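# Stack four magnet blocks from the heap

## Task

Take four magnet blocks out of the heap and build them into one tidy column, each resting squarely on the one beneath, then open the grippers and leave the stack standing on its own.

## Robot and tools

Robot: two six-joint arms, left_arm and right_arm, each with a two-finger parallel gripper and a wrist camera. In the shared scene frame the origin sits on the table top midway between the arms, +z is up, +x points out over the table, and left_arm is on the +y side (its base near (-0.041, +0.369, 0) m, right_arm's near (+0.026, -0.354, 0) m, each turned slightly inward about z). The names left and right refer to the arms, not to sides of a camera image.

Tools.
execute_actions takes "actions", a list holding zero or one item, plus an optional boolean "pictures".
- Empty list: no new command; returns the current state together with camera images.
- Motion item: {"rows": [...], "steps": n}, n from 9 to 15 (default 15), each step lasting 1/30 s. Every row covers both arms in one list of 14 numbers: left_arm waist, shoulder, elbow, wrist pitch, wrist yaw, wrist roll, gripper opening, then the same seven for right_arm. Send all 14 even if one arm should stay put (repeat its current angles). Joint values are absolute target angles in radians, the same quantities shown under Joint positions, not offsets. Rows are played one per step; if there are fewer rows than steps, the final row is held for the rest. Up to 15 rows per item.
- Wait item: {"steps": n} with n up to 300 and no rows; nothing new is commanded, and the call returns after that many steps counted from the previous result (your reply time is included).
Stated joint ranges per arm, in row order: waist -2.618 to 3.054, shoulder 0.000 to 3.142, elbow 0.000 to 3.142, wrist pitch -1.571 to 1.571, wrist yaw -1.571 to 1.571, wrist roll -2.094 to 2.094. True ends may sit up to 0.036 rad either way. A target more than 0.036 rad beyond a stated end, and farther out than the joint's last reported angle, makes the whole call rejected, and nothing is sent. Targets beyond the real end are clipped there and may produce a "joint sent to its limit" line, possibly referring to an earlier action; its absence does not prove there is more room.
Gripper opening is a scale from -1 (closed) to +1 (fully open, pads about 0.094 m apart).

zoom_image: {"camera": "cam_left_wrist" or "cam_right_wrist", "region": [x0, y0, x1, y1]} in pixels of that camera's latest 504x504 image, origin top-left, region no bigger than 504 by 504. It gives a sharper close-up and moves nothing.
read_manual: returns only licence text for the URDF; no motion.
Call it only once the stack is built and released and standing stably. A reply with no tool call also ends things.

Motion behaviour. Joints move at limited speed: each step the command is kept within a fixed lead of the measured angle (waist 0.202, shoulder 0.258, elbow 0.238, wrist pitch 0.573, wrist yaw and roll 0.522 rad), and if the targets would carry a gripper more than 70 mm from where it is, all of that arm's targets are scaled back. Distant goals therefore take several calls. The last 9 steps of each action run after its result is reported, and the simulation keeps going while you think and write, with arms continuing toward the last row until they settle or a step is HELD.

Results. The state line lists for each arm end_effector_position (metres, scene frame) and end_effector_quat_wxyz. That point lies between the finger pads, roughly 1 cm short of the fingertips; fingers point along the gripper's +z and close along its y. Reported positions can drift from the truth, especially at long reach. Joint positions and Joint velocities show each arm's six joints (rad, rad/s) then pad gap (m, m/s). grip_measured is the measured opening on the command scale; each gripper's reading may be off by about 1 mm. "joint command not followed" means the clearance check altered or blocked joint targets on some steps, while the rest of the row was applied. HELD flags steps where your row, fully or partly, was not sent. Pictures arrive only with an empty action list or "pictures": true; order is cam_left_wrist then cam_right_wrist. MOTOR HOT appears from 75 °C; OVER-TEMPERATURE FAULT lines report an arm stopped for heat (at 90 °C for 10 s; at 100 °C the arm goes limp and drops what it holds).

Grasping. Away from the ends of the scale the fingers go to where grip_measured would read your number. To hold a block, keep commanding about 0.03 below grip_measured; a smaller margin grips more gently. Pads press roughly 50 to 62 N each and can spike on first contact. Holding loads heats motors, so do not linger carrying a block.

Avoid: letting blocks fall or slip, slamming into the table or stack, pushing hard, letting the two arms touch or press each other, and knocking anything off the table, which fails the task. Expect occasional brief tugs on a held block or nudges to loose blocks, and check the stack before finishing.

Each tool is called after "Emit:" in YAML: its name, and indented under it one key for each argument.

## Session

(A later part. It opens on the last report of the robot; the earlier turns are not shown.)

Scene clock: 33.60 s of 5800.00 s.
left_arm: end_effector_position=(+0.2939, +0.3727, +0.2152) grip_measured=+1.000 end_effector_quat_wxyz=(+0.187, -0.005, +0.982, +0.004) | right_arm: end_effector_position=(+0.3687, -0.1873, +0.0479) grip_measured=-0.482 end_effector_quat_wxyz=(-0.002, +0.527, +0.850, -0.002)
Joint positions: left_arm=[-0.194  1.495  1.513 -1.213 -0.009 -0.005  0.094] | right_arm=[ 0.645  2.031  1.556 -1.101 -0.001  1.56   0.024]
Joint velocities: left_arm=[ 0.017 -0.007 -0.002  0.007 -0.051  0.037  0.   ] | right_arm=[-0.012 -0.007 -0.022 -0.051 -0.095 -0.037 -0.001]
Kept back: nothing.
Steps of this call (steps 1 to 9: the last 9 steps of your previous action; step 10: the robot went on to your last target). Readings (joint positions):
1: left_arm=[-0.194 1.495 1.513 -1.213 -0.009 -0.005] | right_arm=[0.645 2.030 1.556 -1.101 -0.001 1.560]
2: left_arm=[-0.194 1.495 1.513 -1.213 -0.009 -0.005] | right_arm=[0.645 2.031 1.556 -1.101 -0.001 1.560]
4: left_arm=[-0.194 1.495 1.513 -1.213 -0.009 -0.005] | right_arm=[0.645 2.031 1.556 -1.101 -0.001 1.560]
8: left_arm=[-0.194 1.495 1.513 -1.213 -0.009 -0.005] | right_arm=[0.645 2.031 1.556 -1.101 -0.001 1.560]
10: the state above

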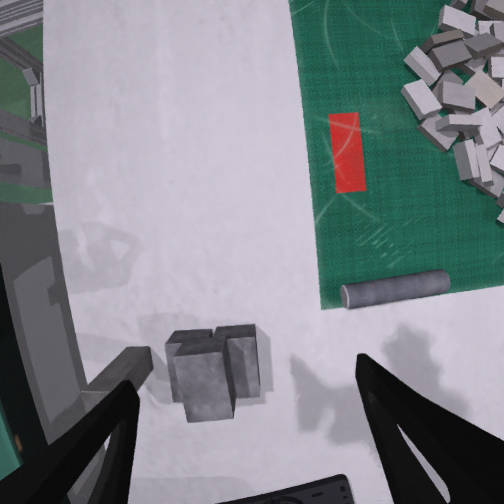

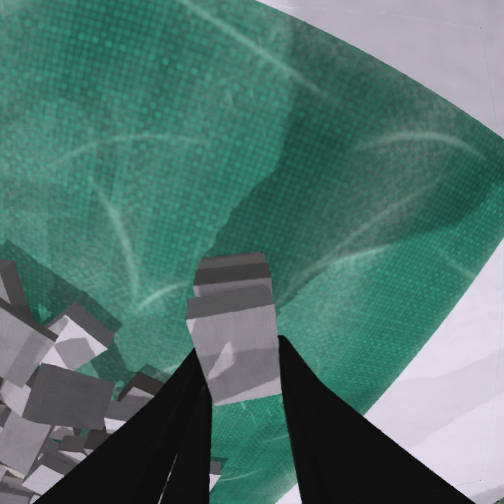

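Release and square both ways.

Emit:
execute_actions:
  actions:
    - {"rows":[[-0.2,1.5,1.5,-1.2,0,0,1,0.65,2.04,1.555,-1.095,0,1.57,-0.53],[-0.2,1.5,1.5,-1.2,0,0,1,0.65,2.04,1.555,-1.095,0,1.57,-0.53],[-0.2,1.5,1.5,-1.2,0,0,1,0.65,2.04,1.555,-1.095,0,1.57,-0.53],[-0.2,1.5,1.5,-1.2,0,0,1,0.65,2.04,1.555,-1.095,0,1.57,-0.53],[-0.2,1.5,1.5,-1.2,0,0,1,0.65,2.04,1.555,-1.095,0,1.57,-0.42],[-0.2,1.5,1.5,-1.2,0,0,1,0.65,2.04,1.555,-1.095,0,1.57,0.1]],"steps":12}

Emit:
execute_actions:
  actions:
    - {"rows":[[-0.2,1.5,1.5,-1.2,0,0,1,0.65,2.04,1.52,-1.03,0,1.57,0.1],[-0.2,1.5,1.5,-1.2,0,0,1,0.65,2.04,1.48,-0.985,0,1.57,0.1]]}

Emit:
execute_actions:
  actions:
    - {"rows":[[-0.2,1.5,1.5,-1.2,0,0,1,0.65,2.066,1.48,-0.985,0,1.57,0.1]],"steps":10}

Emit:
execute_actions:
  actions:
    - {"rows":[[-0.2,1.5,1.5,-1.2,0,0,1,0.65,2.066,1.48,-0.985,0,1.57,-0.2],[-0.2,1.5,1.5,-1.2,0,0,1,0.65,2.066,1.48,-0.985,0,1.57,-0.33],[-0.2,1.5,1.5,-1.2,0,0,1,0.65,2.066,1.48,-0.985,0,1.57,-0.42],[-0.2,1.5,1.5,-1.2,0,0,1,0.65,2.066,1.48,-0.985,0,1.57,-0.52]],"steps":10}

Emit:
execute_actions:
  actions:
    - {"rows":[[-0.2,1.5,1.5,-1.2,0,0,1,0.65,2.066,1.48,-0.985,0,1.57,0.1]],"steps":9}

Emit:
execute_actions:
  actions:
    - {"rows":[[-0.2,1.5,1.5,-1.2,0,0,1,0.65,2.03,1.54,-1.07,0,1.57,0.3],[-0.2,1.5,1.5,-1.2,0,0,1,0.65,1.98,1.62,-1.2,0,1.57,0.5]],"steps":11}

Emit:
execute_actions:
  actions:
    - {"rows":[[-0.2,1.5,1.5,-1.2,0,0,1,0.65,1.98,1.62,-1.2,0,-0.02,0.5]]}

Emit:
execute_actions:
  actions:
    - {"steps":18}
  pictures: true

Emit:
execute_actions:
  actions:
    - {"rows":[[-0.2,1.5,1.5,-1.2,0,0,1,0.65,2.01,1.55,-1.07,0,-0.02,0.5],[-0.2,1.5,1.5,-1.2,0,0,1,0.65,2.03,1.48,-0.985,0,-0.02,0.5]]}

Emit:
execute_actions:
  actions:
    - {"rows":[[-0.2,1.5,1.5,-1.2,0,0,1,0.65,2.066,1.48,-0.985,0,-0.02,0.5]],"steps":10}

Emit:
execute_actions:
  actions:
    - {"rows":[[-0.2,1.5,1.5,-1.2,0,0,1,0.65,2.066,1.48,-0.985,0,-0.02,0.25],[-0.2,1.5,1.5,-1.2,0,0,1,0.65,2.066,1.48,-0.985,0,-0.02,0.1],[-0.2,1.5,1.5,-1.2,0,0,1,0.65,2.066,1.48,-0.985,0,-0.02,0],[-0.2,1.5,1.5,-1.2,0,0,1,0.65,2.066,1.48,-0.985,0,-0.02,-0.08],[-0.2,1.5,1.5,-1.2,0,0,1,0.65,2.066,1.48,-0.985,0,-0.02,-0.2]],"steps":11}

Emit:
execute_actions:
  actions:
    - {"rows":[[-0.2,1.5,1.5,-1.2,0,0,1,0.65,2.066,1.48,-0.985,0,-0.02,0.6]],"steps":9}
  pictures: true

Emit:
execute_actions:
  actions:
    - {"rows":[[-0.2,1.5,1.5,-1.2,0,0,1,0.65,1.96,1.66,-1.25,0,-0.02,0.6]]}
  pictures: true

Scene clock: 35.37 s of 5800.00 s.
left_arm: end_effector_position=(+0.2939, +0.3727, +0.2152) grip_measured=+1.000 end_effector_quat_wxyz=(+0.187, -0.005, +0.982, +0.004) | right_arm: end_effector_position=(+0.3687, -0.1873, +0.0479) grip_measured=-0.482 end_effector_quat_wxyz=(-0.002, +0.527, +0.850, -0.002)
Joint positions: left_arm=[-0.194  1.495  1.513 -1.213 -0.009 -0.005  0.094] | right_arm=[ 0.645  2.031  1.556 -1.101 -0.001  1.56   0.024]
Joint velocities: left_arm=[ 0.002 -0.002 -0.007  0.007  0.081 -0.066  0.   ] | right_arm=[-0.002 -0.007  0.007 -0.022 -0.081 -0.037 -0.   ]
Steps of this call (steps 1 to 15: the robot went on to your last target; steps 16 to 50: nothing new was sent; steps 51 to 53: the first 3 steps of this action). Readings (joint positions):
51: left_arm=[-0.194 1.495 1.513 -1.213 -0.009 -0.005] | right_arm=[0.645 2.031 1.556 -1.101 -0.001 1.560]
52: left_arm=[-0.194 1.495 1.513 -1.213 -0.009 -0.005] | right_arm=[0.645 2.031 1.556 -1.101 -0.001 1.560]
53: the state above

Scene clock: 35.87 s of 5800.00 s.
left_arm: end_effector_position=(+0.2939, +0.3727, +0.2152) grip_measured=+1.000 end_effector_quat_wxyz=(+0.187, -0.005, +0.982, +0.004) | right_arm: end_effector_position=(+0.3669, -0.1882, +0.0289) grip_measured=+0.098 end_effector_quat_wxyz=(-0.001, +0.527, +0.850, -0.001)
Joint positions: left_arm=[-0.194  1.495  1.513 -1.213 -0.009 -0.005  0.094] | right_arm=[ 0.645  2.041  1.492 -1.024 -0.001  1.561  0.052]
Joint velocities: left_arm=[ 0.012 -0.002 -0.007  0.007  0.037 -0.022  0.   ] | right_arm=[-0.002  0.105 -0.149  0.11  -0.007  0.007 -0.   ]
Steps of this call (steps 1 to 9: the last 9 steps of your previous action; steps 10 to 15: the first 6 steps of this action). Readings (joint positions):
10: left_arm=[-0.194 1.495 1.513 -1.213 -0.009 -0.005] | right_arm=[0.645 2.031 1.551 -1.092 -0.001 1.561]
11: left_arm=[-0.194 1.495 1.513 -1.213 -0.009 -0.005] | right_arm=[0.645 2.031 1.539 -1.071 -0.001 1.561]
13: left_arm=[-0.194 1.495 1.513 -1.213 -0.009 -0.005] | right_arm=[0.645 2.034 1.509 -1.037 -0.001 1.561]
15: the state above

Scene clock: 36.20 s of 5800.00 s.
left_arm: end_effector_position=(+0.2939, +0.3727, +0.2152) grip_measured=+1.000 end_effector_quat_wxyz=(+0.187, -0.005, +0.982, +0.004) | right_arm: end_effector_position=(+0.3714, -0.1860, +0.0254) grip_measured=+0.098 end_effector_quat_wxyz=(+0.004, +0.527, +0.850, +0.007)
Joint positions: left_arm=[-0.194  1.495  1.513 -1.213 -0.009 -0.005  0.094] | right_arm=[ 0.645  2.047  1.487 -0.995 -0.001  1.561  0.052]
Joint velocities: left_arm=[ 0.002 -0.012  0.007  0.007 -0.022 -0.007  0.   ] | right_arm=[ 0.007  0.032  0.012  0.007 -0.066 -0.051 -0.001]
Steps of this call (steps 1 to 9: the last 9 steps of your previous action; step 10: the first step of this action). Readings (joint positions):
10: the state above

Scene clock: 36.53 s of 5800.00 s.
left_arm: end_effector_position=(+0.2939, +0.3727, +0.2152) grip_measured=+1.000 end_effector_quat_wxyz=(+0.187, -0.005, +0.982, +0.004) | right_arm: end_effector_position=(+0.3707, -0.1864, +0.0193) grip_measured=-0.052 end_effector_quat_wxyz=(+0.000, +0.527, +0.850, +0.001)
Joint positions: left_arm=[-0.194  1.495  1.513 -1.213 -0.009 -0.005  0.094] | right_arm=[ 0.645  2.064  1.487 -0.992 -0.001  1.561  0.045]
Joint velocities: left_arm=[-0.007 -0.022 -0.007 -0.081  0.022 -0.022  0.   ] | right_arm=[ 0.002 -0.007 -0.007  0.051 -0.022 -0.007 -0.297]
Steps of this call (steps 1 to 9: the last 9 steps of your previous action; step 10: the first step of this action). Readings (joint positions):
10: the state above

Scene clock: 36.83 s of 5800.00 s.
left_arm: end_effector_position=(+0.2939, +0.3727, +0.2152) grip_measured=+1.000 end_effector_quat_wxyz=(+0.187, -0.005, +0.982, +0.004) | right_arm: end_effector_position=(+0.3703, -0.1865, +0.0193) grip_measured=-0.479 end_effector_quat_wxyz=(-0.001, +0.527, +0.850, +0.001)
Joint positions: left_arm=[-0.194  1.495  1.513 -1.213 -0.009 -0.005  0.094] | right_arm=[ 0.645  2.064  1.487 -0.993 -0.002  1.561  0.024]
Joint velocities: left_arm=[ 0.007  0.002  0.007 -0.066  0.081  0.037  0.   ] | right_arm=[-0.007  0.007 -0.012 -0.066  0.007 -0.007 -0.   ]
Kept back: the last 9 steps of this action.
Steps of this call (steps 1 to 9: the last 9 steps of your previous action). Readings (joint positions):
1: left_arm=[-0.194 1.495 1.513 -1.213 -0.009 -0.005] | right_arm=[0.645 2.064 1.487 -0.992 -0.001 1.561]
2: left_arm=[-0.194 1.495 1.513 -1.213 -0.009 -0.005] | right_arm=[0.645 2.064 1.487 -0.992 -0.001 1.561]
4: left_arm=[-0.194 1.495 1.513 -1.213 -0.009 -0.005] | right_arm=[0.645 2.064 1.487 -0.993 -0.002 1.561]
8: left_arm=[-0.194 1.495 1.513 -1.213 -0.009 -0.005] | right_arm=[0.645 2.064 1.487 -0.993 -0.002 1.561]
9: the state above

Scene clock: 37.20 s of 5800.00 s.
left_arm: end_effector_position=(+0.2939, +0.3727, +0.2152) grip_measured=+1.000 end_effector_quat_wxyz=(+0.187, -0.005, +0.982, +0.004) | right_arm: end_effector_position=(+0.3683, -0.1875, +0.0253) grip_measured=+0.400 end_effector_quat_wxyz=(-0.005, +0.527, +0.850, -0.006)
Joint positions: left_arm=[-0.194  1.495  1.513 -1.213 -0.009 -0.005  0.094] | right_arm=[ 0.645  2.064  1.511 -1.035 -0.002  1.561  0.066]
Joint velocities: left_arm=[ 0.012  0.012 -0.017  0.007 -0.022 -0.007  0.   ] | right_arm=[ 0.002  0.007  0.745 -1.297  0.007  0.081  0.199]
Steps of this call (steps 1 to 9: the last 9 steps of your previous action; steps 10 to 11: the first 2 steps of this action). Readings (joint positions):
10: left_arm=[-0.194 1.495 1.513 -1.213 -0.009 -0.005] | right_arm=[0.645 2.064 1.491 -1.000 -0.002 1.561]
11: the state above

Scene clock: 37.70 s of 5800.00 s.
left_arm: end_effector_position=(+0.2939, +0.3727, +0.2152) grip_measured=+1.000 end_effector_quat_wxyz=(+0.187, -0.005, +0.982, +0.004) | right_arm: end_effector_position=(+0.3657, -0.1887, +0.0765) grip_measured=+0.498 end_effector_quat_wxyz=(+0.003, +0.264, +0.965, +0.003)
Joint positions: left_arm=[-0.194  1.495  1.513 -1.213 -0.009 -0.005  0.094] | right_arm=[ 0.645  1.985  1.604 -1.182 -0.002  0.985  0.07 ]
Joint velocities: left_arm=[ 0.012 -0.002 -0.002 -0.007  0.051  0.051  0.   ] | right_arm=[ 0.002 -0.007 -0.012 -0.066  0.037 -2.762 -0.   ]
Steps of this call (steps 1 to 9: the last 9 steps of your previous action; steps 10 to 15: the first 6 steps of this action). Readings (joint positions):
10: left_arm=[-0.194 1.495 1.513 -1.213 -0.009 -0.005] | right_arm=[0.645 1.985 1.604 -1.167 -0.002 1.481]
11: left_arm=[-0.194 1.495 1.513 -1.213 -0.009 -0.005] | right_arm=[0.645 1.985 1.604 -1.173 -0.002 1.381]
13: left_arm=[-0.194 1.495 1.513 -1.213 -0.009 -0.005] | right_arm=[0.645 1.985 1.604 -1.178 -0.002 1.183]
15: the state above

Scene clock: 38.30 s of 5800.00 s.
left_arm: end_effector_position=(+0.2939, +0.3727, +0.2152) grip_measured=+1.000 end_effector_quat_wxyz=(+0.187, -0.005, +0.982, +0.004) | right_arm: end_effector_position=(+0.3640, -0.1895, +0.0765) grip_measured=+0.499 end_effector_quat_wxyz=(+0.000, -0.215, +0.977, +0.001)
Joint positions: left_arm=[-0.194  1.495  1.513 -1.213 -0.009 -0.005  0.094] | right_arm=[ 0.645  1.985  1.604 -1.19  -0.002  0.017  0.07 ]
Joint velocities: left_arm=[-0.017 -0.012 -0.002 -0.066  0.037 -0.007  0.   ] | right_arm=[-0.017 -0.012  0.007 -0.051  0.022 -0.227 -0.   ]
Kept back: nothing.
Steps of this call (steps 1 to 9: the last 9 steps of your previous action; steps 10 to 18: the robot went on to your last target). Readings (joint positions):
1: left_arm=[-0.194 1.495 1.513 -1.213 -0.009 -0.005] | right_arm=[0.645 1.985 1.604 -1.183 -0.002 0.886]
2: left_arm=[-0.194 1.495 1.513 -1.213 -0.009 -0.005] | right_arm=[0.645 1.985 1.604 -1.184 -0.002 0.787]
4: left_arm=[-0.194 1.495 1.513 -1.213 -0.009 -0.005] | right_arm=[0.645 1.985 1.604 -1.186 -0.002 0.589]
8: left_arm=[-0.194 1.495 1.513 -1.213 -0.009 -0.005] | right_arm=[0.645 1.985 1.604 -1.188 -0.002 0.247]
18: the state above

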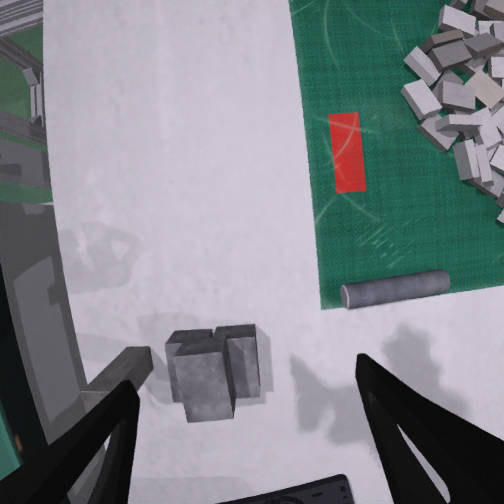

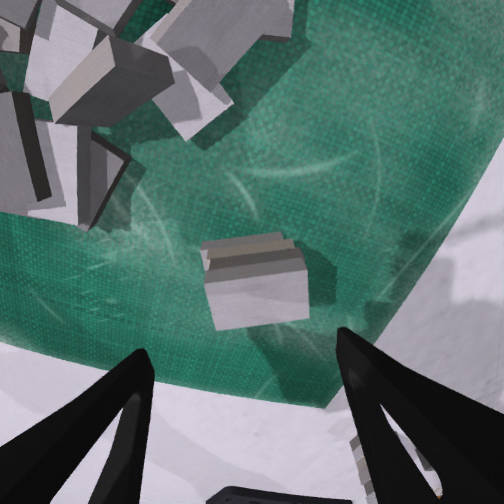

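Scene clock: 38.50 s of 5800.00 s.
left_arm: end_effector_position=(+0.2939, +0.3727, +0.2152) grip_measured=+1.000 end_effector_quat_wxyz=(+0.187, -0.005, +0.982, +0.004) | right_arm: end_effector_position=(+0.3629, -0.1901, +0.0356) grip_measured=+0.499 end_effector_quat_wxyz=(-0.005, -0.225, +0.974, -0.000)
Joint positions: left_arm=[-0.194  1.495  1.513 -1.213 -0.009 -0.005  0.094] | right_arm=[ 0.645  2.025  1.495 -1.052 -0.002 -0.003  0.07 ]
Joint velocities: left_arm=[ 0.007 -0.012  0.007  0.022 -0.007 -0.081  0.   ] | right_arm=[-0.017  0.388 -0.291  0.256  0.007 -0.066 -0.001]
Steps of this call (steps 1 to 6: the first 6 steps of this action). Readings (joint positions):
1: left_arm=[-0.194 1.495 1.513 -1.213 -0.009 -0.005] | right_arm=[0.645 1.985 1.596 -1.175 -0.002 0.011]
2: left_arm=[-0.194 1.495 1.513 -1.213 -0.009 -0.005] | right_arm=[0.645 1.985 1.574 -1.138 -0.002 0.007]
4: left_arm=[-0.194 1.495 1.513 -1.213 -0.009 -0.005] | right_arm=[0.645 1.998 1.525 -1.079 -0.002 0.000]
6: the state above

Scene clock: 38.83 s of 5800.00 s.
left_arm: end_effector_position=(+0.2939, +0.3727, +0.2152) grip_measured=+1.000 end_effector_quat_wxyz=(+0.187, -0.005, +0.982, +0.004) | right_arm: end_effector_position=(+0.3679, -0.1877, +0.0230) grip_measured=+0.499 end_effector_quat_wxyz=(+0.000, -0.228, +0.974, +0.001)
Joint positions: left_arm=[-0.194  1.495  1.513 -1.213 -0.009 -0.005  0.094] | right_arm=[ 0.645  2.049  1.48  -1.001 -0.002 -0.009  0.07 ]
Joint velocities: left_arm=[ 0.002  0.002 -0.017  0.037 -0.007  0.007  0.   ] | right_arm=[-0.002  0.032  0.002  0.095  0.037  0.022 -0.001]
Steps of this call (steps 1 to 9: the last 9 steps of your previous action; step 10: the first step of this action). Readings (joint positions):
10: the state above

Scene clock: 39.20 s of 5800.00 s.
left_arm: end_effector_position=(+0.2939, +0.3727, +0.2152) grip_measured=+1.000 end_effector_quat_wxyz=(+0.187, -0.005, +0.982, +0.004) | right_arm: end_effector_position=(+0.3680, -0.1879, +0.0179) grip_measured=+0.183 end_effector_quat_wxyz=(-0.004, -0.229, +0.974, -0.001)
Joint positions: left_arm=[-0.194  1.495  1.513 -1.213 -0.009 -0.005  0.094] | right_arm=[ 0.645  2.064  1.48  -0.995 -0.    -0.011  0.056]
Joint velocities: left_arm=[ 0.002 -0.012 -0.002 -0.037 -0.051  0.051  0.   ] | right_arm=[-0.012 -0.002 -0.002  0.022  0.022 -0.037 -0.163]
Steps of this call (steps 1 to 9: the last 9 steps of your previous action; steps 10 to 11: the first 2 steps of this action). Readings (joint positions):
10: left_arm=[-0.194 1.495 1.513 -1.213 -0.009 -0.005] | right_arm=[0.645 2.064 1.480 -0.996 -0.002 -0.010]
11: the state above

Scene clock: 39.50 s of 5800.00 s.
left_arm: end_effector_position=(+0.2939, +0.3727, +0.2152) grip_measured=+1.000 end_effector_quat_wxyz=(+0.187, -0.005, +0.982, +0.004) | right_arm: end_effector_position=(+0.3685, -0.1885, +0.0179) grip_measured=-0.131 end_effector_quat_wxyz=(-0.003, -0.229, +0.974, -0.003)
Joint positions: left_arm=[-0.194  1.495  1.513 -1.213 -0.009 -0.005  0.094] | right_arm=[ 0.645  2.064  1.48  -0.995  0.004 -0.011  0.041]
Joint velocities: left_arm=[-0.002 -0.017 -0.002 -0.095 -0.007 -0.081  0.   ] | right_arm=[-0.002 -0.002  0.012  0.007 -0.037  0.066  0.002]
Kept back: the last 9 steps of this action.
Steps of this call (steps 1 to 9: the last 9 steps of your previous action). Readings (joint positions):
1: left_arm=[-0.194 1.495 1.513 -1.213 -0.009 -0.005] | right_arm=[0.645 2.064 1.480 -0.995 0.002 -0.011]
2: left_arm=[-0.194 1.495 1.513 -1.213 -0.009 -0.005] | right_arm=[0.645 2.064 1.480 -0.995 0.004 -0.011]
4: left_arm=[-0.194 1.495 1.513 -1.213 -0.009 -0.005] | right_arm=[0.645 2.064 1.480 -0.995 0.004 -0.011]
8: left_arm=[-0.194 1.495 1.513 -1.213 -0.009 -0.005] | right_arm=[0.645 2.064 1.480 -0.995 0.004 -0.011]
9: the state above

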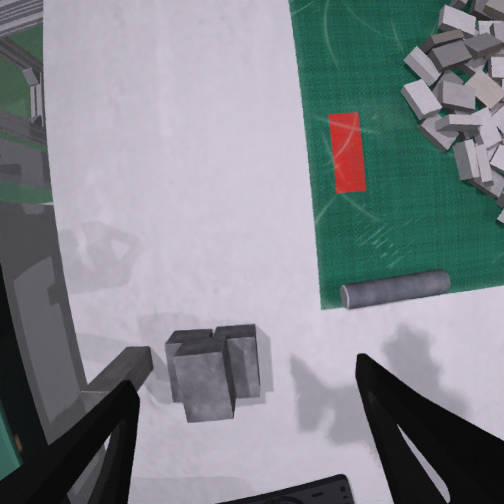

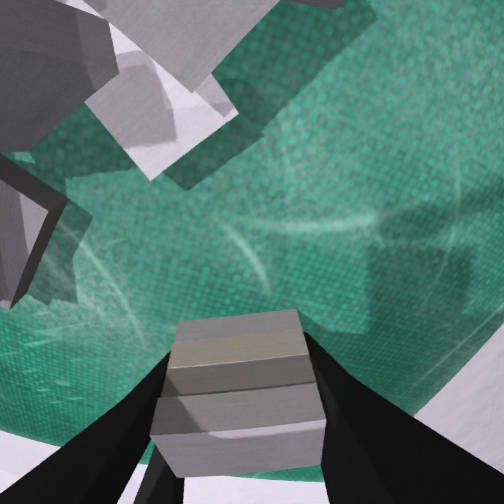

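Scene clock: 40.00 s of 5800.00 s.
left_arm: end_effector_position=(+0.2939, +0.3727, +0.2152) grip_measured=+1.000 end_effector_quat_wxyz=(+0.187, -0.005, +0.982, +0.004) | right_arm: end_effector_position=(+0.3767, -0.1845, +0.0804) grip_measured=+0.598 end_effector_quat_wxyz=(+0.022, -0.228, +0.973, +0.003)
Joint positions: left_arm=[-0.194  1.495  1.513 -1.213 -0.009 -0.005  0.094] | right_arm=[ 0.645  1.993  1.631 -1.164  0.004 -0.011  0.075]
Joint velocities: left_arm=[-0.012 -0.007  0.027 -0.095 -0.022  0.037  0.   ] | right_arm=[ 0.002 -0.593  0.359 -0.374 -0.007 -0.037 -0.   ]
Steps of this call (steps 1 to 9: the last 9 steps of your previous action; steps 10 to 15: the first 6 steps of this action). Readings (joint positions):
10: left_arm=[-0.194 1.495 1.513 -1.213 -0.009 -0.005] | right_arm=[0.645 2.063 1.502 -1.029 0.004 -0.011]
11: left_arm=[-0.194 1.495 1.513 -1.213 -0.009 -0.005] | right_arm=[0.645 2.062 1.534 -1.076 0.004 -0.011]
13: left_arm=[-0.194 1.495 1.513 -1.213 -0.009 -0.005] | right_arm=[0.645 2.035 1.595 -1.135 0.004 -0.011]
15: the state above

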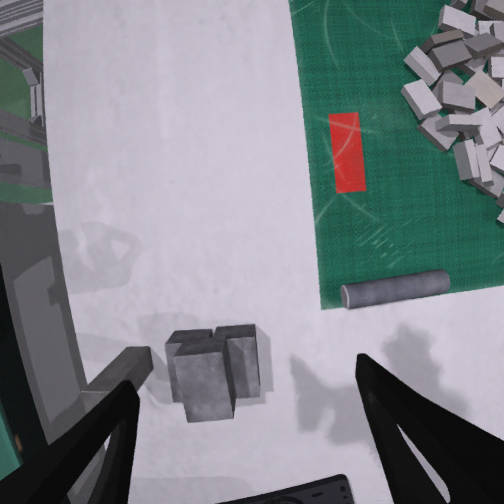

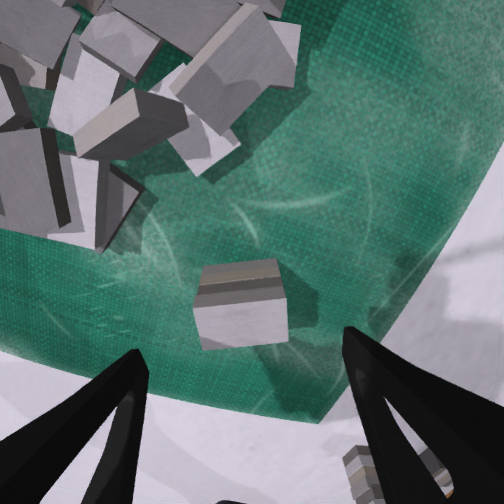

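Emit:
execute_actions:
  actions: []

Emit:
finished_scene:
  scene: 2

Scene clock: 40.30 s of 5800.00 s.
left_arm: end_effector_position=(+0.2939, +0.3727, +0.2152) grip_measured=+1.000 end_effector_quat_wxyz=(+0.187, -0.005, +0.982, +0.004) | right_arm: end_effector_position=(+0.3672, -0.1891, +0.0969) grip_measured=+0.598 end_effector_quat_wxyz=(+0.015, -0.228, +0.973, +0.001)
Joint positions: left_arm=[-0.194  1.495  1.513 -1.213 -0.009 -0.005  0.094] | right_arm=[ 0.645  1.959  1.648 -1.23   0.004 -0.011  0.075]
Joint velocities: left_arm=[-0.007  0.002 -0.002 -0.007  0.051  0.081  0.   ] | right_arm=[ 0.002  0.002 -0.007 -0.11   0.022 -0.037  0.   ]
Kept back: nothing.
Steps of this call (steps 1 to 9: the last 9 steps of your previous action). Readings (joint positions):
1: left_arm=[-0.194 1.495 1.513 -1.213 -0.009 -0.005] | right_arm=[0.645 1.976 1.640 -1.175 0.004 -0.011]
2: left_arm=[-0.194 1.495 1.513 -1.213 -0.009 -0.005] | right_arm=[0.645 1.963 1.646 -1.185 0.004 -0.011]
4: left_arm=[-0.194 1.495 1.513 -1.213 -0.009 -0.005] | right_arm=[0.645 1.954 1.648 -1.202 0.004 -0.011]
8: left_arm=[-0.194 1.495 1.513 -1.213 -0.009 -0.005] | right_arm=[0.645 1.959 1.648 -1.227 0.004 -0.011]
9: the state above

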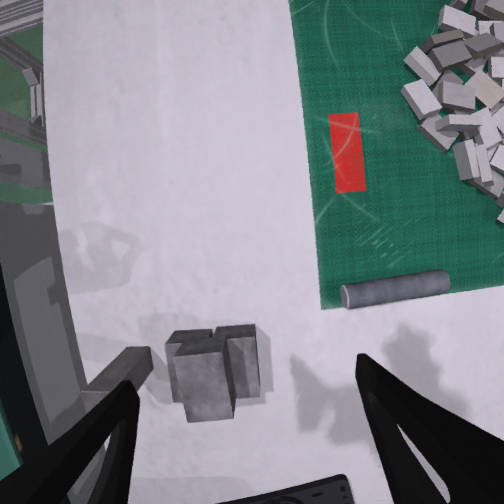

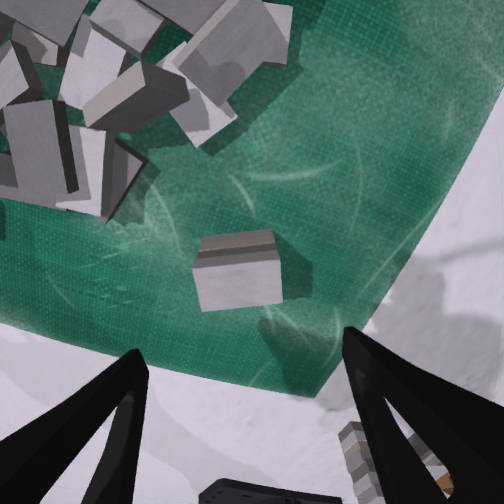

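The scene is finished: the task was done.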